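## Task

The cell is paused. The log says the MOVER took the lid off W06 at nest N1 and parked it at LP1, took N06's lid at N3 to LP3, and took W09's lid at N2 to LP2. The DISPENSER then failed and the run was aborted. AUTO-RECOVER then moved the LP2 lid onto N2, the LP3 lid onto N1 and the LP1 lid onto N3, and a watchdog stopped it. The lids carry no labels, so the log is the only record of which lid belongs to which plate. Set every plate's own lid fully down on it, keep each plate at the nest where it began, then press CONTINUE. If what you see disagrees with the log, press CALL instead and leave every plate and lid exactly as it started. Pressing RETRY, CONTINUE or SKIP while holding labware, or while any plate at a nest is not seated in it or any lid there is not resting down on a plate, fails the job. Nothing may count as done if only the robot is holding it in place. At the end, open the gripper and move clear; resting on the panel housing, the CALL key or the key this job needs still counts as clear.

## Robot and tools

Robot. Two Franka FR3 arms, named left_arm and right_arm, each ending in a Robotiq 2F-140 two-finger gripper. The names are labels, not image sides. Bases in the scene frame: left_arm at (-0.035, +0.327, 0) with quat_wxyz (+0.998, 0, 0, -0.058); right_arm at (+0.040, -0.413, 0) with quat_wxyz (+0.998, 0, 0, +0.056). Either arm may be parked out of the way.

Frame. One shared scene frame in metres: origin on the table top between the arms, +z up, +x out over the table, left_arm on the +y side. The gripper's fingers point along its own +z and close along its own y. end_effector_position is the spot between the pads when shut; closed fingertips reach about 33 mm past it, fully open ones about 9 mm. Closing pushes the tips roughly 24 mm further out, so leave that clearance above a surface. Reported hand positions can be a little off, more so when reaching far.

Row layout (used by execute_actions and move). One flat list of 20 numbers covering both arms, always all 20 even if one arm is idle: left x, y, z, qw, qx, qy, qz, left gripper position, force_limit, speed, then the same ten for the right arm. x, y, z and the quaternion (w first) are an absolute target pose for that gripper in the scene frame. The three gripper numbers each lie in [-1, 1]: position +1 is open at 140 mm, about -0.8 is pads touching, -1 closes until blocked; force_limit -1/0/+1 gives roughly 14/60/107 N; speed -1/0/+1 gives about 30/140/250 mm/s. A 0 in these slots is a real command, so to leave a gripper unchanged repeat its previous three numbers. To hold an arm still, resend the exact pose from the last result before it stopped, plus its gripper numbers. To keep orientation, send the same quaternion every row rather than copying a drifted reported one.

execute_actions(actions): a list of actions; each action is up to 15 rows, one per 1/30 s step, the last row repeating to fill 15 steps. An empty list only returns state and images. Each step the target is clipped to 70 mm and 16 degrees from the measured pose; position wins over orientation if both can't be met, so a distant target may need several actions. An action is refused for both arms if any target lies over 0.6 m from that gripper's current position along any of its axes; if the first action fails this or any action is malformed, nothing runs.

move(target, speed, blocking): target is one 20-number row of absolute poses; each gripper travels straight toward it, both paths finishing together, 0.5 to 10 s long. speed is m/s, 0.002 to 0.5 (default 0.25), turning capped at twice that in rad/s. Gripper numbers apply at the start. Paths ignore obstacles and the other arm, and hands can lag, wander or overshoot speed, especially near full stretch. Faster contact hits harder; aiming further past a contact presses harder. The result adds a move: line (done, off_target, moving, held, fault) with limits such as paced (pose clipped) or held (check blocked steps), and each gripper's distance from its pose. blocking=false returns after 0.5 s while motion continues; use wait or stop before sending new motion.

wait(seconds): 0 to 10, arms hold last command; returns early if a move ends. stop(): brakes the current move; fingers continue. zoom_image(camera, region): camera is cam_high, cam_low, cam_left_wrist or cam_right_wrist; region [x0, y0, x1, y1] in pixels, at most 504 by 504. Images: cam_high and cam_low 896x504, wrists 504x504. read_manual(section) gives licence text only. finished_scene(scene) ends scene 1 or 2 irreversibly and reports success.

Results. The state line gives each gripper's position and quaternion; Hand target lines show where the controller is now heading; pose unreachable means the clearance check altered or blocked that arm's command. object_status: 0 moving, 1 blocked while opening, 2 blocked while closing (a grip), 3 reached target or pads met. After a grip, check for 2. position_measured is in counts: 3 open, 230 pads touching. To squeeze harder during a grip, raise force_limit and nudge position (-1 to -0.98 or back).

Panel. Keys left to right facing PANEL: RETRY white, CONTINUE green, SKIP yellow, CALL blue. The first three end the job as soon as one goes down; after CALL the job ends when you stop. Push a key until it latches. A wrong or early go key is worse than none. Nests are labelled N, lid parks LP, in no fixed layout.

Avoid. Dropping or knocking labware off the table, slams and hard pushes, and arm-to-arm contact. Joint ranges (rad): waist ±2.744, shoulder ±1.784, upper arm roll ±2.901, elbow -3.042 to -0.152, forearm roll ±2.807, wrist pitch 0.544 to 4.517, wrist roll ±3.016. Load limits (N m): waist 35, shoulder 35, upper arm roll 32, elbow 30, forearm roll, wrist pitch, wrist roll 12 each; hitting one stops that arm for 10 s and drops the rest of the call. Holding loads heats motors; a MOTOR HOT warning precedes an OVER-TEMPERATURE FAULT that brakes the arm until cool. Release and back away before finishing.

Each tool is called after "Call:" as name(argument=value, ...) on one line, values as JSON.

## Session

Call:
execute_actions(actions=[])

Scene clock: 0.00 s.
left_arm: end_effector_position=(+0.1192, +0.4381, +0.2965) position_measured=3 object_status=3 end_effector_quat_wxyz=(+0.030, -0.333, +0.940, -0.070) | right_arm: end_effector_position=(+0.0216, -0.1333, +0.3046) position_measured=3 object_status=3 end_effector_quat_wxyz=(+0.288, +0.763, +0.478, +0.326)
Joint positions: left_arm=[ 0.522 -1.326  0.269 -2.775  0.114  1.5    1.379] | right_arm=[ 2.006 -0.357  0.156 -2.396 -0.515  1.336 -0.38 ]
Joint velocities: left_arm=[ 0.001  0.     0.     0.    -0.001  0.002  0.   ] | right_arm=[-0.001  0.001 -0.    -0.     0.001 -0.     0.001]
Hand target (left_arm): +0.119, +0.438, +0.296; +0.030, -0.333, +0.940, -0.070
Hand target (right_arm): +0.022, -0.133, +0.305; +0.288, +0.763, +0.478, +0.326

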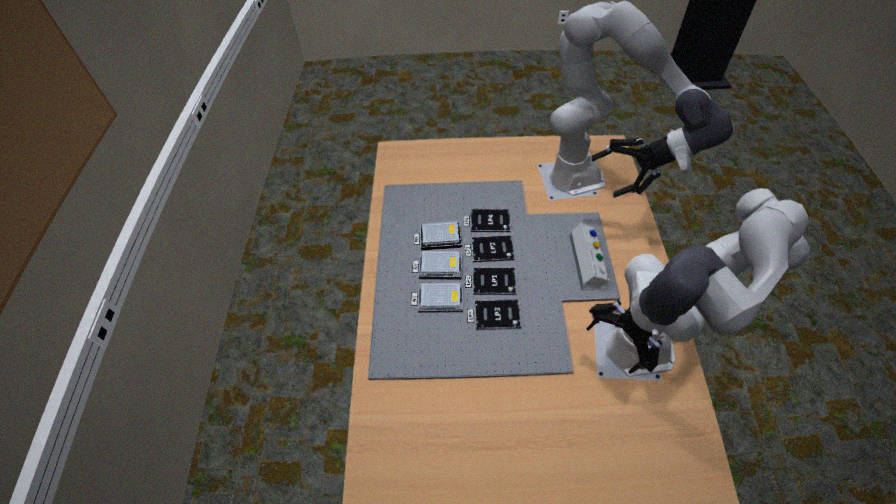

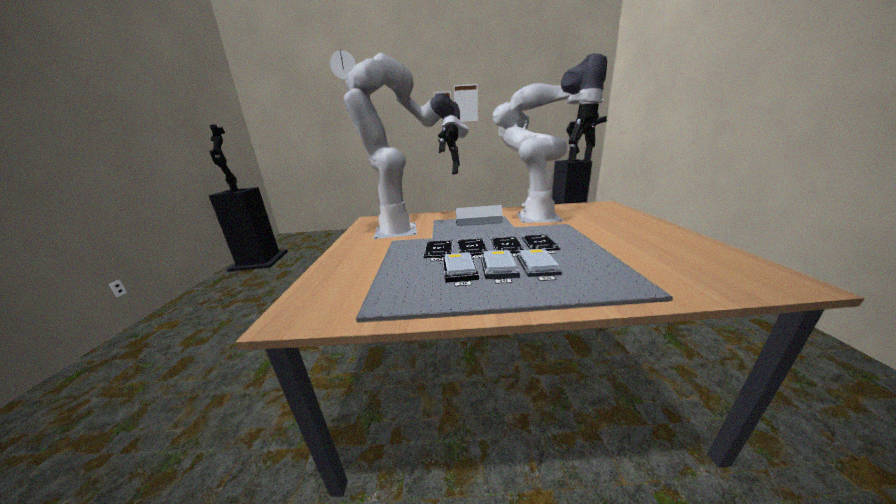

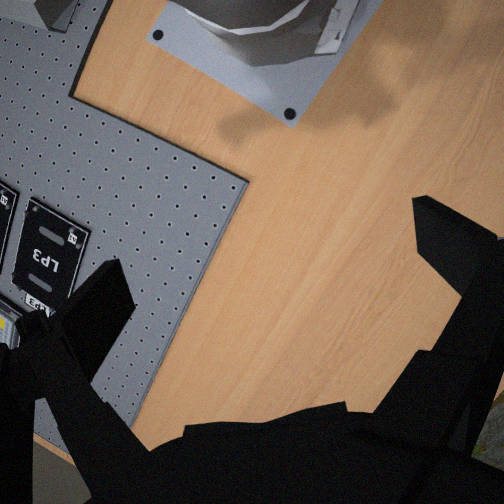

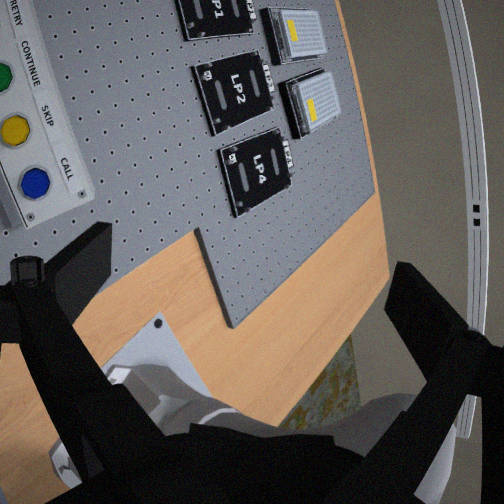

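Call:
zoom_image(camera="cam_high", region=[390, 195, 630, 345])

Call:
zoom_image(camera="cam_low", region=[410, 200, 590, 300])

Call:
zoom_image(camera="cam_right_wrist", region=[170, 0, 370, 220])

Region (390, 195, 630, 345) of cam_high's 896x504 image, scaled by 2.100, with more detail than that image has; it fills the top 315 rows of this view, and the rest is white.

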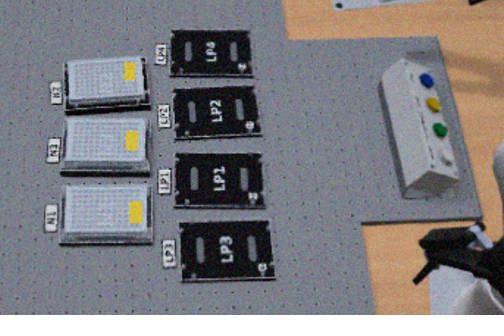

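Region (410, 200, 590, 300) of cam_low's 896x504 image, scaled by 2.800, with more detail than that image has.

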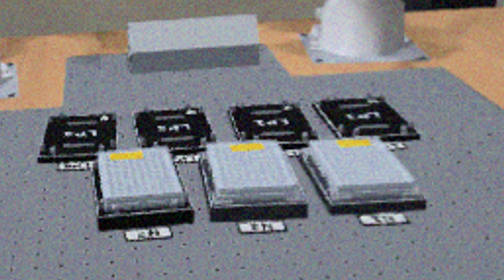

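Region (170, 0, 370, 220) of cam_right_wrist's 504x504 image, scaled by 2.291, with more detail than that image has; it fills the left 458 columns of this view, and the rest is white.

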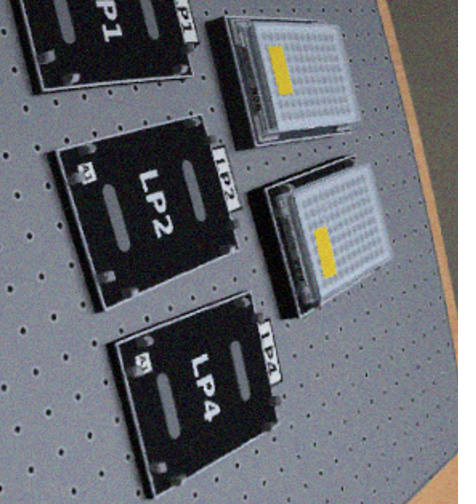

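Call:
move(target=[0.40,0.08,0.16,0.259,0,0.966,0,1,0,0,0.022,-0.133,0.305,0.288,0.763,0.478,0.326,1,0,0])

Scene clock: 25.47 s.
left_arm: end_effector_position=(+0.3993, +0.0813, +0.1622) position_measured=3 object_status=3 end_effector_quat_wxyz=(+0.252, -0.001, +0.968, -0.000) | right_arm: end_effector_position=(+0.0216, -0.1333, +0.3046) position_measured=3 object_status=3 end_effector_quat_wxyz=(+0.288, +0.763, +0.478, +0.326)
Joint positions: left_arm=[ 0.444 -0.538 -1.073 -2.752 -0.416  2.842  1.173] | right_arm=[ 2.006 -0.357  0.156 -2.396 -0.515  1.336 -0.38 ]
Joint velocities: left_arm=[ 0.005 -0.    -0.008  0.001 -0.009  0.012 -0.004] | right_arm=[ 0.001  0.002 -0.001 -0.001 -0.001 -0.    -0.   ]
Hand target (left_arm): +0.400, +0.080, +0.163; +0.253, -0.007, +0.967, -0.003
Hand target (right_arm): +0.022, -0.133, +0.305; +0.288, +0.763, +0.478, +0.326
Off the commanded pose (left_arm): 0.003 m, 1 deg.
Off the commanded pose (right_arm): 0.001 m, 0 deg.
move: done
camera_calibration (this result's frames):
cam_left_wrist: T_world_to_cam=[[0.191906, 0.979177, 0.0662215, -0.159594], [0.642197, -0.176313, 0.745987, -0.363387], [0.742129, -0.100632, -0.66266, -0.000107031], [0, 0, 0, 1]] pos_world=[0.264073, 0.0921897, 0.28158]
cam_right_wrist: T_world_to_cam=[[0.590045, -0.248786, 0.768084, -0.274818], [-0.470087, -0.879315, 0.0763081, -0.111821], [0.656404, -0.406091, -0.635786, 0.313974], [0, 0, 0, 1]] pos_world=[-0.0965044, -0.0391949, 0.419237]

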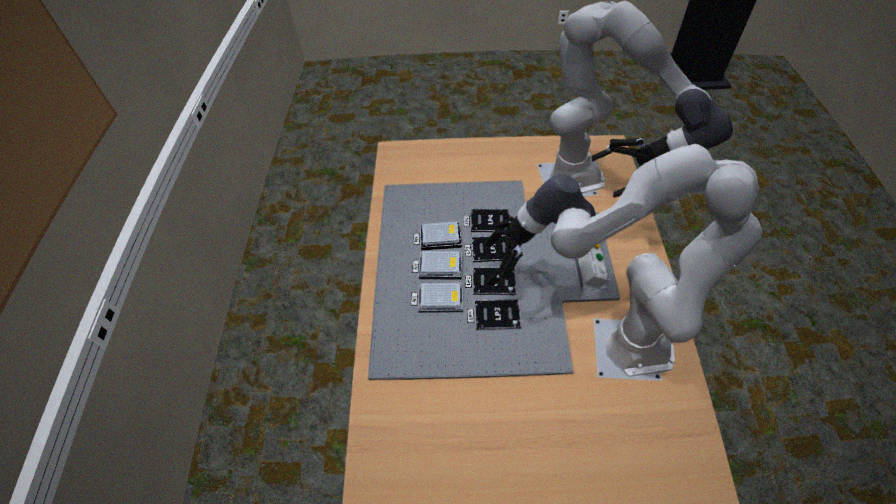

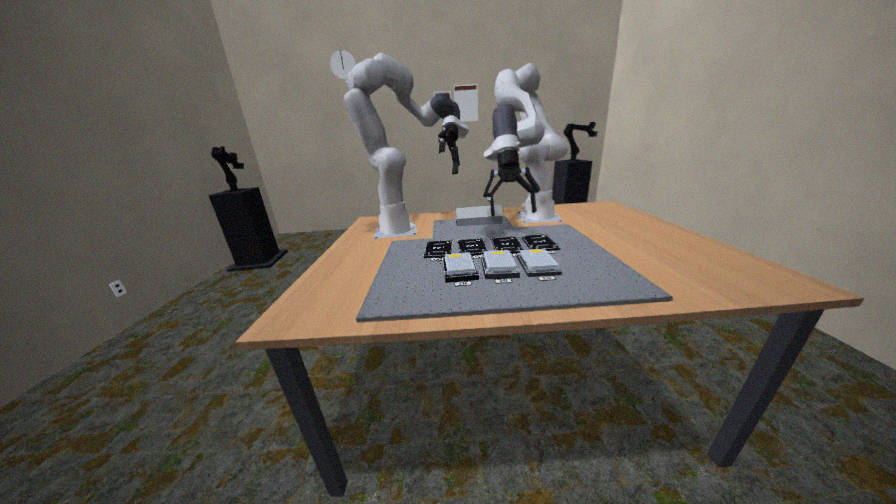

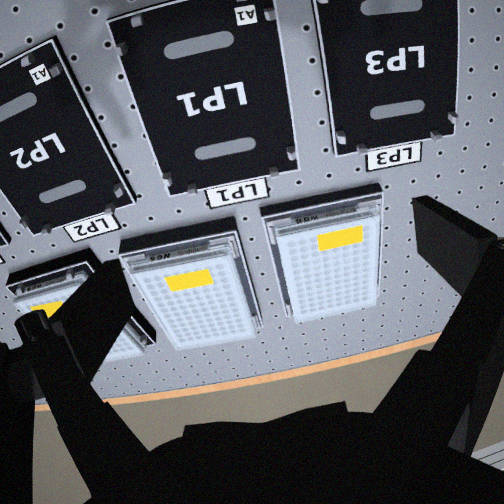

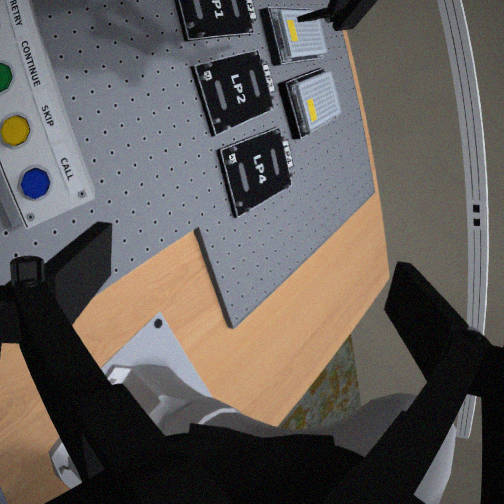

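Call:
zoom_image(camera="cam_left_wrist", region=[250, 170, 400, 270])

Call:
zoom_image(camera="cam_left_wrist", region=[110, 210, 260, 310])

Call:
zoom_image(camera="cam_left_wrist", region=[0, 240, 150, 340])

Region (250, 170, 400, 270) of cam_left_wrist's 504x504 image, scaled by 3.360, with more detail than that image has.

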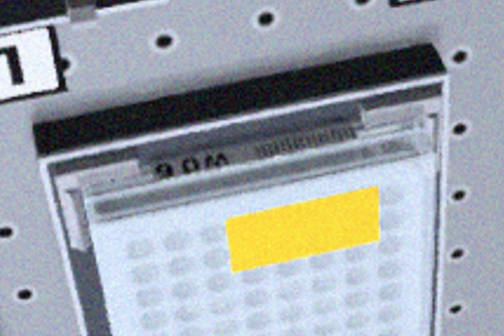

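Region (110, 210, 260, 310) of cam_left_wrist's 504x504 image, scaled by 3.360, with more detail than that image has.

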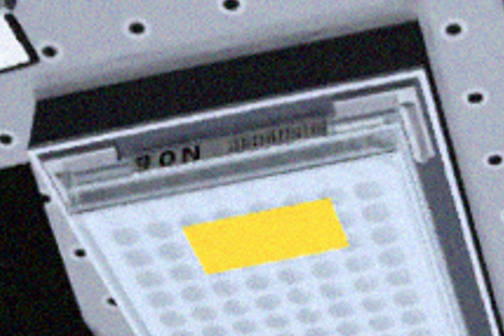

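Region (0, 240, 150, 340) of cam_left_wrist's 504x504 image, scaled by 3.360, with more detail than that image has.

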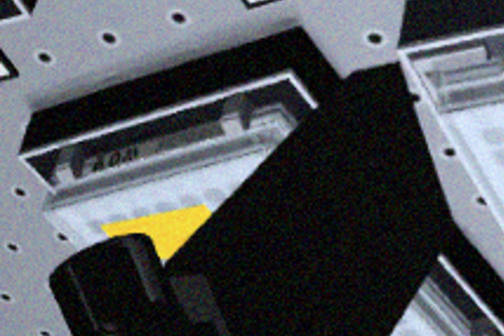

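Call:
move(target=[0.49,0.05,0.085,0.423,0,0.906,0,1,0,0,0.022,-0.133,0.305,0.288,0.763,0.478,0.326,1,0,0], speed=0.15)

Scene clock: 38.67 s.
left_arm: end_effector_position=(+0.4901, +0.0530, +0.0867) position_measured=3 object_status=3 end_effector_quat_wxyz=(+0.424, +0.007, +0.905, +0.005) | right_arm: end_effector_position=(+0.0216, -0.1333, +0.3046) position_measured=3 object_status=3 end_effector_quat_wxyz=(+0.288, +0.763, +0.478, +0.326)
Joint positions: left_arm=[ 1.382 -0.698 -2.097 -2.649 -0.437  3.547  0.931] | right_arm=[ 2.006 -0.357  0.156 -2.396 -0.515  1.336 -0.38 ]
Joint velocities: left_arm=[ 0.003 -0.001 -0.006  0.003 -0.014  0.015 -0.   ] | right_arm=[-0.     0.001  0.     0.002  0.    -0.     0.001]
Hand target (left_arm): +0.491, +0.052, +0.087; +0.426, +0.002, +0.905, +0.002
Hand target (right_arm): +0.022, -0.133, +0.305; +0.288, +0.763, +0.478, +0.326
Off the commanded pose (left_arm): 0.003 m, 1 deg.
Off the commanded pose (right_arm): 0.001 m, 0 deg.
move: done
camera_calibration (this result's frames):
cam_left_wrist: T_world_to_cam=[[0.165063, 0.975312, 0.146698, -0.137901], [0.329186, -0.194689, 0.923977, -0.231432], [0.929726, -0.104223, -0.353195, -0.238915], [0, 0, 0, 1]] pos_world=[0.321072, 0.0645388, 0.149684]
cam_right_wrist: T_world_to_cam=[[0.590045, -0.248786, 0.768084, -0.274818], [-0.470087, -0.879315, 0.076308, -0.111821], [0.656403, -0.406091, -0.635787, 0.313974], [0, 0, 0, 1]] pos_world=[-0.0965044, -0.039195, 0.419237]

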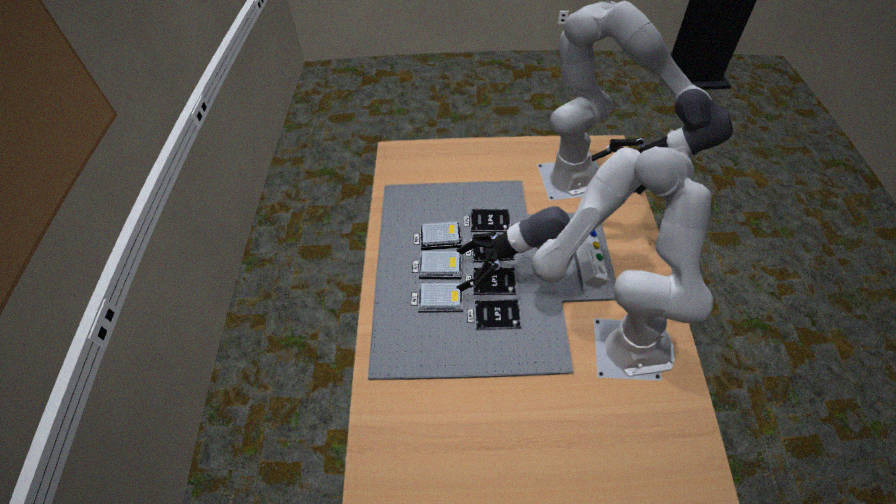

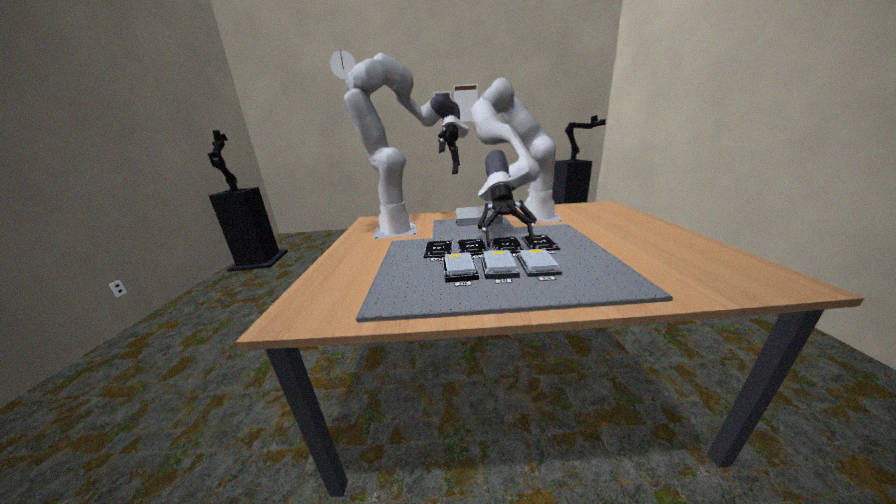

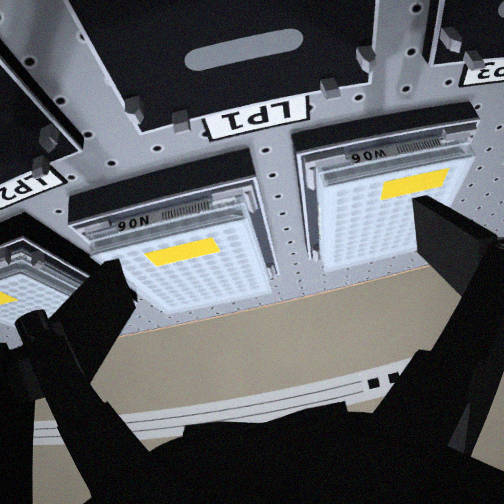

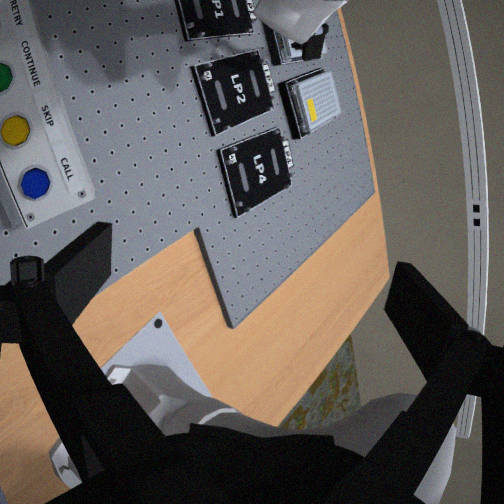

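Call:
zoom_image(camera="cam_left_wrist", region=[290, 90, 490, 220])

Call:
zoom_image(camera="cam_left_wrist", region=[60, 140, 290, 290])

Region (290, 90, 490, 220) of cam_left_wrist's 504x504 image, scaled by 2.520, with more detail than that image has; it fills the top 328 rows of this view, and the rest is white.

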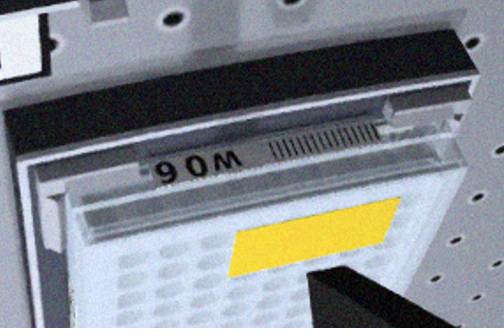

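Region (60, 140, 290, 290) of cam_left_wrist's 504x504 image, scaled by 2.191, with more detail than that image has; it fills the top 329 rows of this view, and the rest is white.

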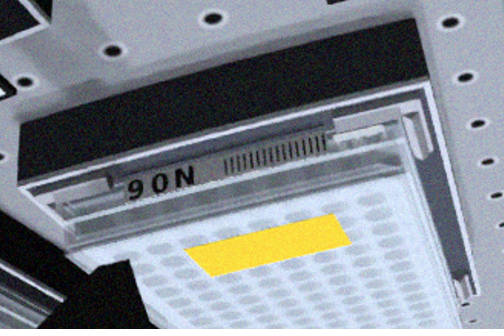

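Call:
move(target=[0.549,0.167,0.16,0,0,1,0,1,0,0,0.40,-0.18,0.2,0.259,0,0.966,0,1,0,0], speed=0.2)

Scene clock: 54.93 s.
left_arm: end_effector_position=(+0.5501, +0.1670, +0.1557) position_measured=3 object_status=3 end_effector_quat_wxyz=(-0.000, -0.006, +1.000, +0.001) | right_arm: end_effector_position=(+0.3933, -0.1833, +0.2042) position_measured=3 object_status=3 end_effector_quat_wxyz=(+0.259, +0.008, +0.966, +0.002)
Joint positions: left_arm=[ 2.193 -0.354 -2.274 -1.917 -0.315  2.127  1.5  ] | right_arm=[ 2.023 -1.606 -1.021 -2.795 -1.591  1.255 -3.002]
Joint velocities: left_arm=[ 0.002  0.    -0.001  0.    -0.    -0.002  0.004] | right_arm=[-0.008  0.012 -0.     0.    -0.001  0.01  -0.031]
Hand target (left_arm): +0.550, +0.167, +0.155; -0.001, -0.002, +1.000, +0.001
Hand target (right_arm): +0.394, -0.183, +0.204; +0.258, +0.002, +0.966, +0.000
Off the commanded pose (left_arm): 0.004 m, 1 deg.
Off the commanded pose (right_arm): 0.009 m, 1 deg.
joint sent to its limit (right arm) — the command would take joint 7 (wrist roll) past its lower limit, so that joint was sent only as far as its limit.
move: off_target (left_arm, right_arm)
camera_calibration (this result's frames):
cam_left_wrist: T_world_to_cam=[[0.189923, 0.981199, -0.0343232, -0.255572], [0.926231, -0.167469, 0.337714, -0.534402], [0.325617, -0.0959308, -0.940623, 0.163894], [0, 0, 0, 1]] pos_world=[0.490152, 0.176993, 0.325866]
cam_right_wrist: T_world_to_cam=[[-0.0980513, 0.992677, -0.0705582, 0.239966], [0.670576, 0.11829, 0.732349, -0.373117], [0.735333, 0.0244933, -0.677264, 0.0422065], [0, 0, 0, 1]] pos_world=[0.242696, -0.195106, 0.318768]

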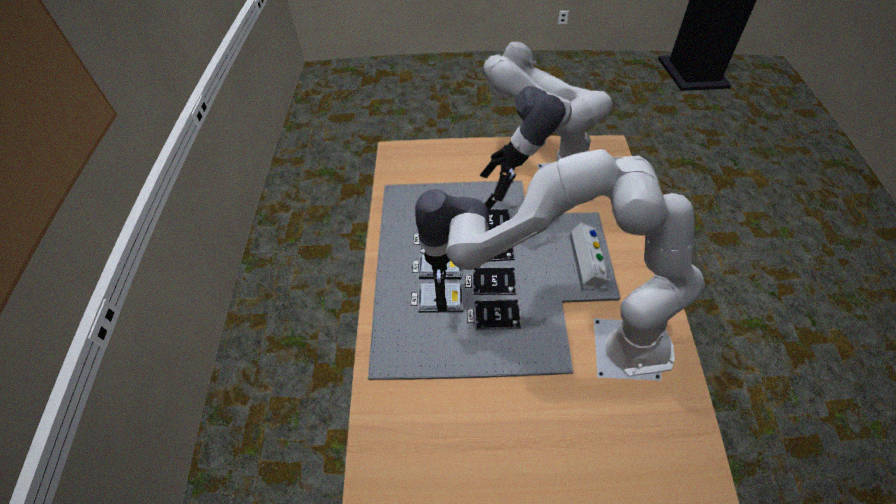

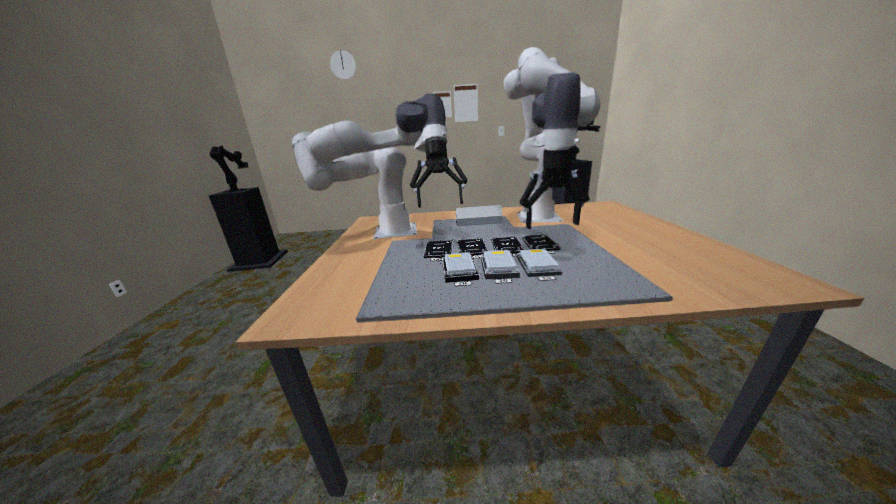

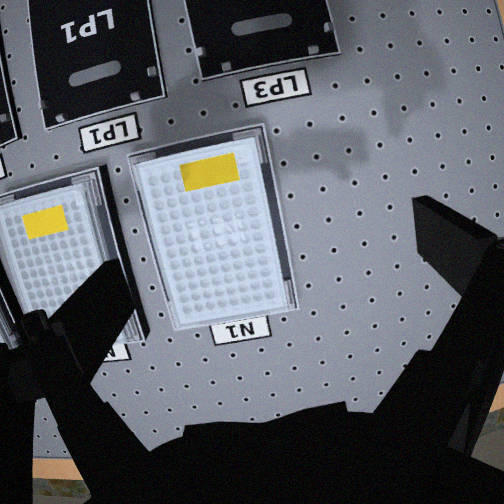

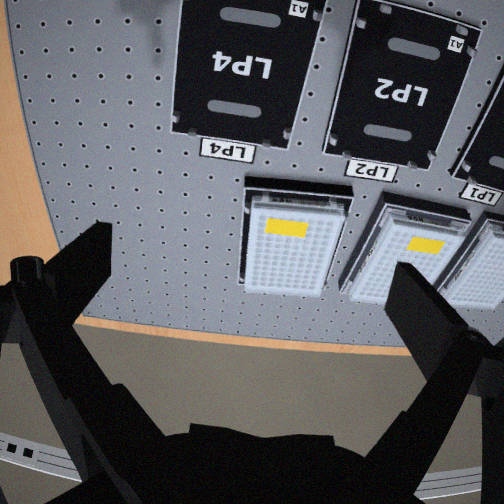

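Call:
zoom_image(camera="cam_right_wrist", region=[230, 165, 370, 305])

Call:
zoom_image(camera="cam_left_wrist", region=[100, 110, 330, 350])

Region (230, 165, 370, 305) of cam_right_wrist's 504x504 image, scaled by 3.600, with more detail than that image has.

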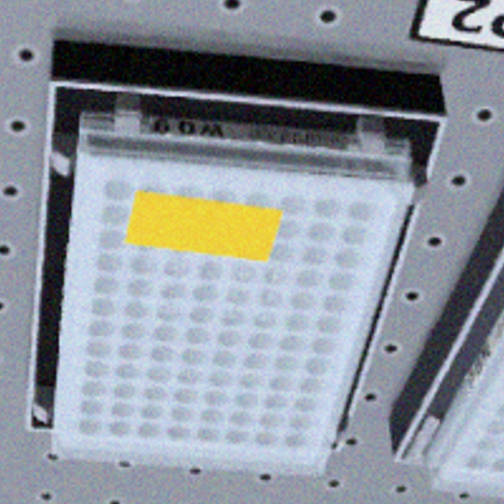

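Region (100, 110, 330, 350) of cam_left_wrist's 504x504 image, scaled by 2.100, with more detail than that image has; it fills the left 483 columns of this view, and the rest is white.

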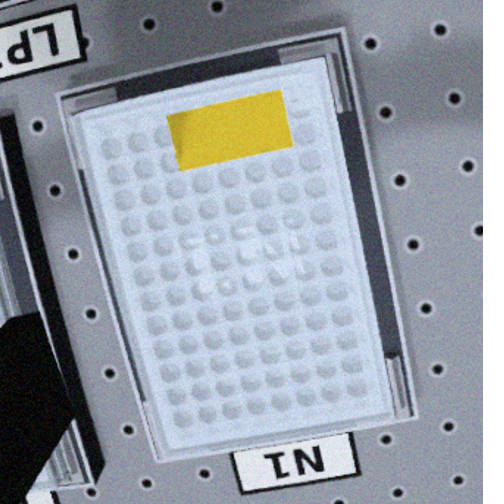

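Call:
move(target=[0.573,0.122,0.09,0,0,1,0,0.45,-0.6,0,0.48,-0.14,0.095,0.419,0.118,0.898,-0.055,1,0,0], speed=0.12)

Scene clock: 88.07 s.
left_arm: end_effector_position=(+0.5730, +0.1229, +0.0907) position_measured=72 object_status=3 end_effector_quat_wxyz=(-0.000, -0.003, +1.000, +0.001) | right_arm: end_effector_position=(+0.4802, -0.1393, +0.0993) position_measured=3 object_status=3 end_effector_quat_wxyz=(+0.417, +0.112, +0.901, -0.053)
Joint positions: left_arm=[ 2.283 -0.543 -2.407 -1.818 -0.436  2.191  1.513] | right_arm=[ 2.363 -1.375 -1.55  -2.657 -2.16   1.205 -2.557]
Joint velocities: left_arm=[ 0.002  0.001 -0.004  0.     0.001  0.    -0.001] | right_arm=[ 0.002 -0.002  0.001 -0.    -0.003 -0.007  0.026]
Hand target (left_arm): +0.574, +0.122, +0.090; +0.000, +0.000, +1.000, +0.001
Hand target (right_arm): +0.481, -0.140, +0.099; +0.418, +0.118, +0.899, -0.051
Off the commanded pose (left_arm): 0.001 m, 0 deg.
Off the commanded pose (right_arm): 0.004 m, 1 deg.
move: off_target (right_arm)
camera_calibration (this result's frames):
cam_left_wrist: T_world_to_cam=[[0.196915, 0.979849, -0.0334847, -0.222864], [0.924891, -0.174323, 0.337917, -0.539509], [0.325271, -0.0975108, -0.94058, 0.0914677], [0, 0, 0, 1]] pos_world=[0.51312, 0.133243, 0.26088]
cam_right_wrist: T_world_to_cam=[[0.16573, 0.979637, -0.113338, 0.0731584], [0.40539, 0.0370916, 0.913391, -0.261791], [0.898995, -0.197322, -0.390988, -0.231683], [0, 0, 0, 1]] pos_world=[0.302285, -0.107675, 0.156824]

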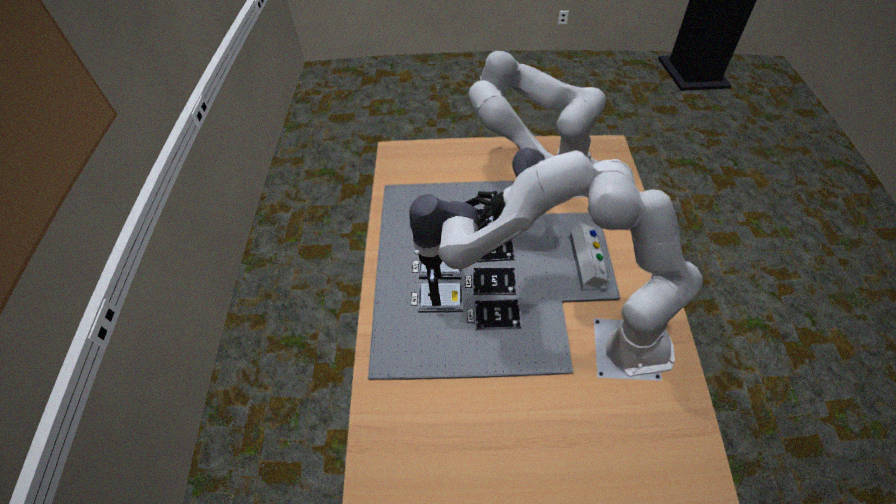

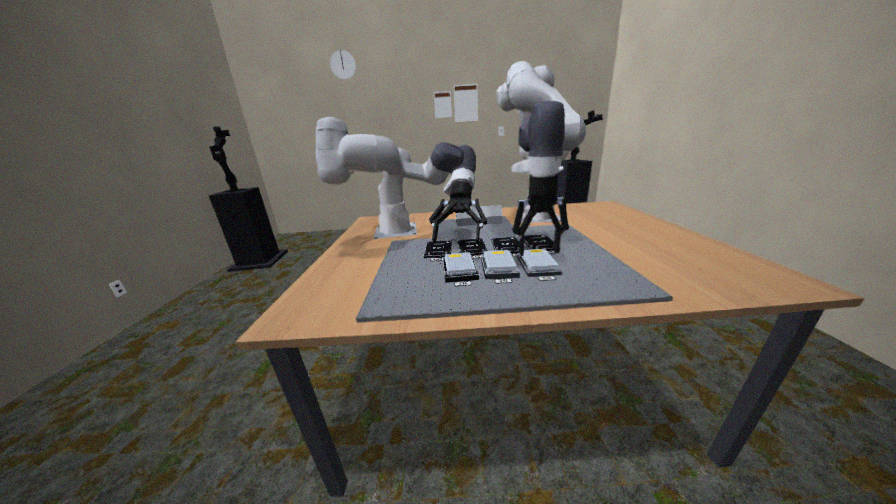

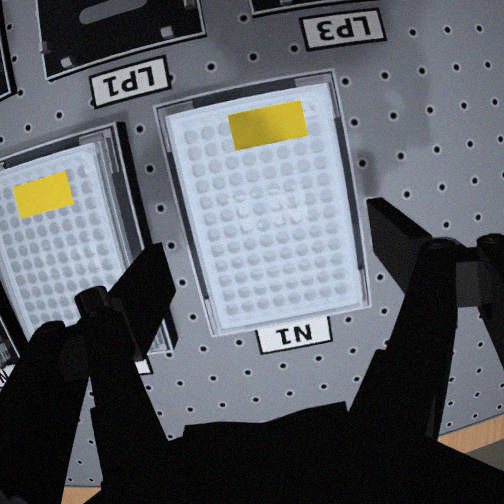

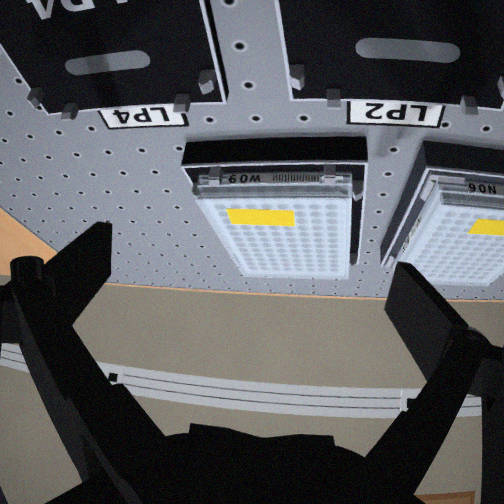

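Call:
zoom_image(camera="cam_right_wrist", region=[170, 125, 390, 290])

Call:
zoom_image(camera="cam_left_wrist", region=[130, 60, 410, 350])

Call:
zoom_image(camera="cam_low", region=[430, 210, 580, 290])

Region (170, 125, 390, 290) of cam_right_wrist's 504x504 image, scaled by 2.291, with more detail than that image has; it fills the top 378 rows of this view, and the rest is white.

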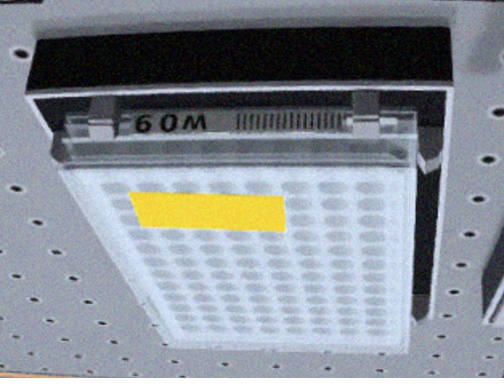

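Region (130, 60, 410, 350) of cam_left_wrist's 504x504 image, scaled by 1.738, with more detail than that image has; it fills the left 487 columns of this view, and the rest is white.

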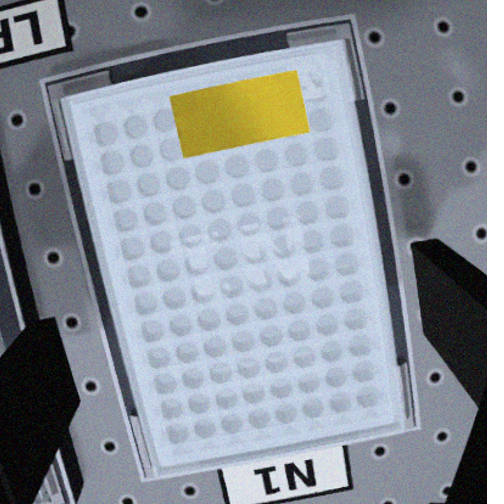

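Region (430, 210, 580, 290) of cam_low's 896x504 image, scaled by 3.360, with more detail than that image has; it fills the top 269 rows of this view, and the rest is white.

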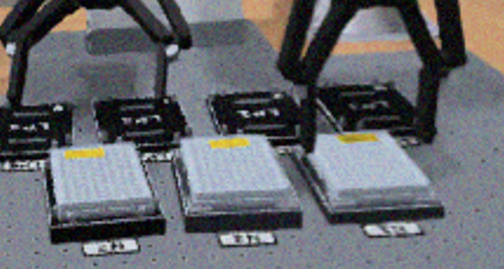

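Call:
move(target=[0.570,0.1235,0.064,0,0,1,0,0.45,-0.6,0,0.40,-0.2,0.17,0.2,0.4,0.89,-0.03,1,0,0], speed=0.1)

Call:
zoom_image(camera="cam_low", region=[490, 220, 580, 290])

Scene clock: 110.83 s.
left_arm: end_effector_position=(+0.5708, +0.1237, +0.0658) position_measured=72 object_status=3 end_effector_quat_wxyz=(+0.001, -0.003, +1.000, +0.000) | right_arm: end_effector_position=(+0.3998, -0.1987, +0.1677) position_measured=3 object_status=3 end_effector_quat_wxyz=(+0.203, +0.392, +0.897, -0.032)
Joint positions: left_arm=[ 2.318 -0.562 -2.457 -1.844 -0.446  2.248  1.52 ] | right_arm=[ 2.264 -1.667 -1.127 -2.581 -1.569  0.967 -2.189]
Joint velocities: left_arm=[ 0.004 -0.    -0.003 -0.    -0.     0.003  0.001] | right_arm=[-0.    -0.     0.     0.     0.009  0.001  0.036]
Hand target (left_arm): +0.570, +0.124, +0.064; +0.000, -0.000, +1.000, +0.000
Hand target (right_arm): +0.400, -0.200, +0.169; +0.203, +0.401, +0.893, -0.031
Off the commanded pose (left_arm): 0.002 m, 0 deg.
Off the commanded pose (right_arm): 0.003 m, 1 deg.
move: done
camera_calibration (this result's frames):
cam_left_wrist: T_world_to_cam=[[0.196035, 0.97997, -0.0350628, -0.223399], [0.924434, -0.172761, 0.339965, -0.528953], [0.327098, -0.0990581, -0.939784, 0.0679545], [0, 0, 0, 1]] pos_world=[0.510548, 0.134273, 0.235855]
cam_right_wrist: T_world_to_cam=[[0.629766, 0.77583, 0.0385213, -0.0989804], [0.570615, -0.495696, 0.65474, -0.417973], [0.527061, -0.390352, -0.754872, 0.0269077], [0, 0, 0, 1]] pos_world=[0.286654, -0.119892, 0.297788]

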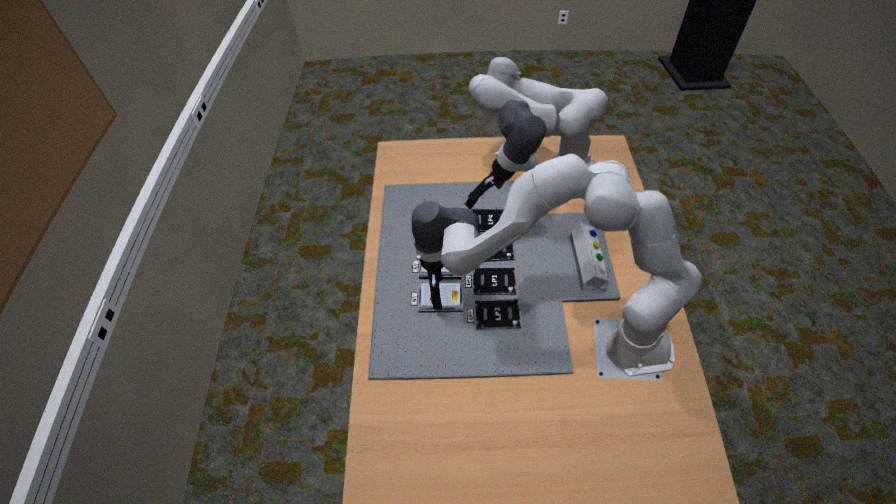

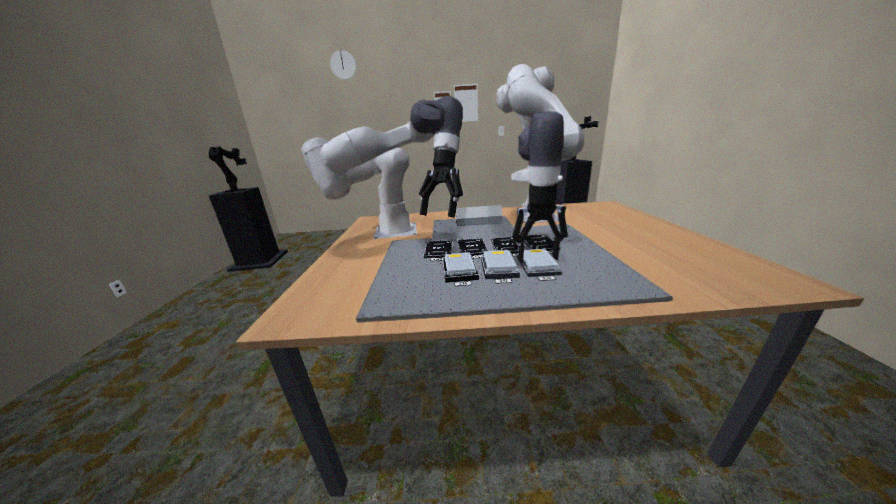

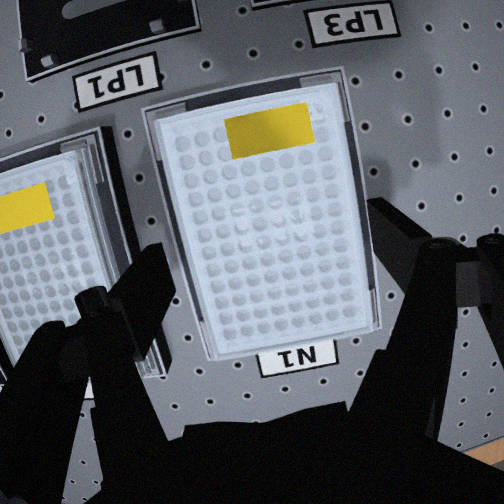

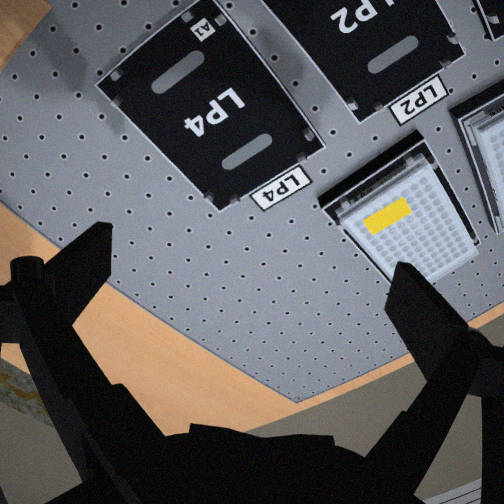

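Region (490, 220, 580, 290) of cam_low's 896x504 image, scaled by 5.600, with more detail than that image has.

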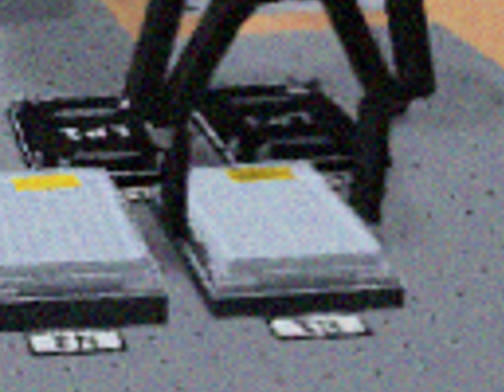

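Call:
move(target=[0.570,0.127,0.062,0,0,1,0,0.33,-0.6,-0.5,0.40,-0.2,0.17,0.2,0.4,0.89,-0.03,1,0,0], speed=0.03)

Call:
zoom_image(camera="cam_left_wrist", region=[120, 150, 420, 350])

Call:
zoom_image(camera="cam_low", region=[500, 230, 570, 285])

Scene clock: 117.00 s.
left_arm: end_effector_position=(+0.5703, +0.1274, +0.0631) position_measured=87 object_status=3 end_effector_quat_wxyz=(+0.000, -0.004, +1.000, +0.001) | right_arm: end_effector_position=(+0.3995, -0.1989, +0.1690) position_measured=3 object_status=3 end_effector_quat_wxyz=(+0.201, +0.398, +0.895, -0.030)
Joint positions: left_arm=[ 2.325 -0.562 -2.46  -1.85  -0.446  2.254  1.524] | right_arm=[ 2.264 -1.667 -1.123 -2.578 -1.563  0.967 -2.179]
Joint velocities: left_arm=[ 0.004 -0.    -0.006 -0.002 -0.002  0.006  0.005] | right_arm=[ 0.    -0.001 -0.     0.001  0.004 -0.001  0.001]
Hand target (left_arm): +0.570, +0.127, +0.062; +0.000, -0.000, +1.000, +0.000
Hand target (right_arm): +0.400, -0.200, +0.170; +0.201, +0.401, +0.893, -0.030
Off the commanded pose (left_arm): 0.001 m, 0 deg.
Off the commanded pose (right_arm): 0.002 m, 0 deg.
move: done
camera_calibration (this result's frames):
cam_left_wrist: T_world_to_cam=[[0.194241, 0.980337, -0.0347963, -0.226072], [0.925137, -0.171278, 0.338799, -0.527519], [0.326177, -0.0979999, -0.940215, 0.0663828], [0, 0, 0, 1]] pos_world=[0.510288, 0.13778, 0.233271]
cam_right_wrist: T_world_to_cam=[[0.638486, 0.76847, 0.0423013, -0.104324], [0.565805, -0.505939, 0.651069, -0.418266], [0.521729, -0.391764, -0.757839, 0.0304279], [0, 0, 0, 1]] pos_world=[0.287391, -0.119527, 0.299792]

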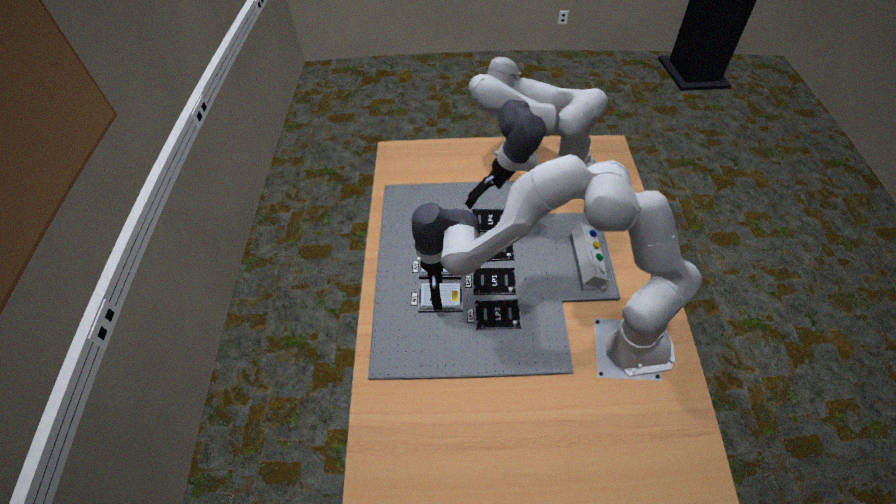

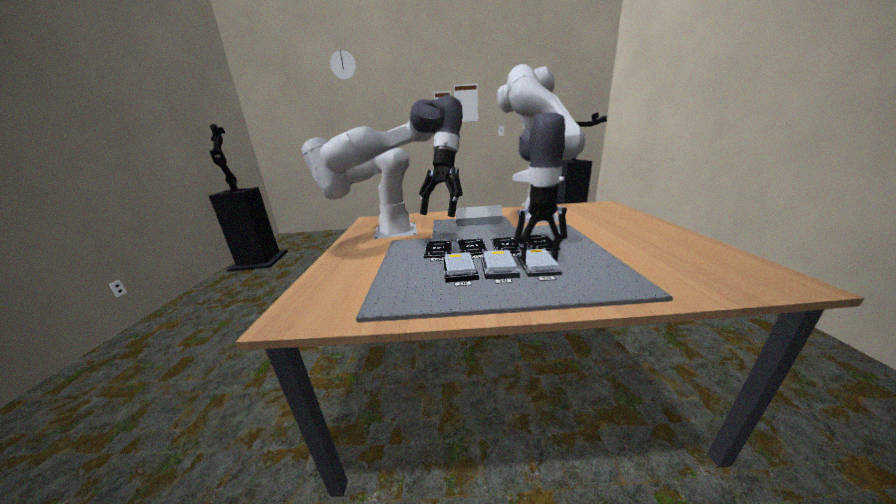

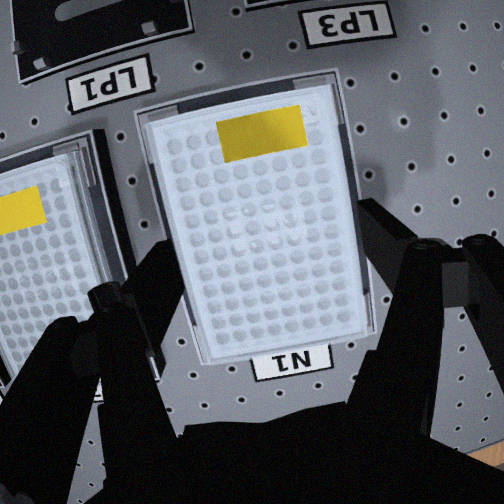

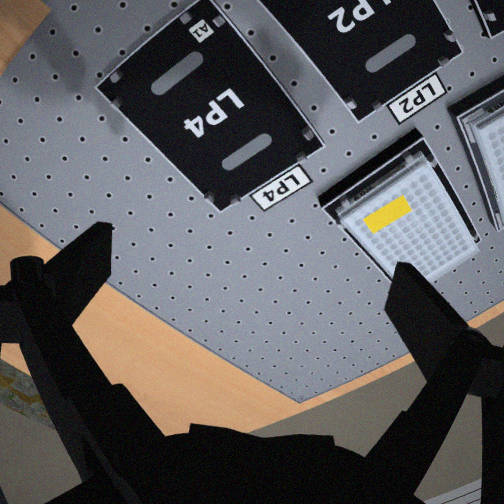

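Region (120, 150, 420, 350) of cam_left_wrist's 504x504 image, scaled by 1.680, with more detail than that image has.

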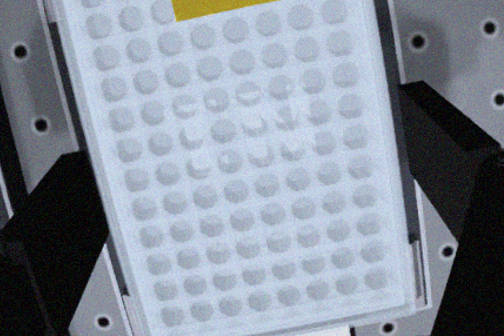

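Region (500, 230, 570, 285) of cam_low's 896x504 image, scaled by 7.200, with more detail than that image has; it fills the top 396 rows of this view, and the rest is white.

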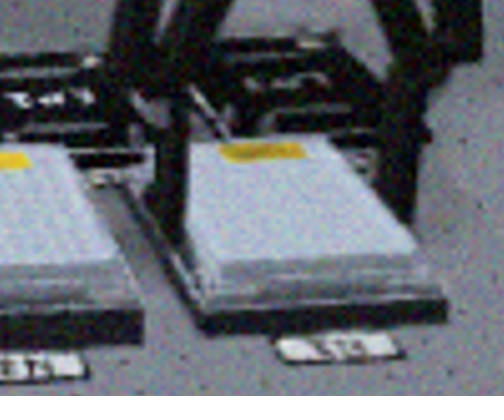

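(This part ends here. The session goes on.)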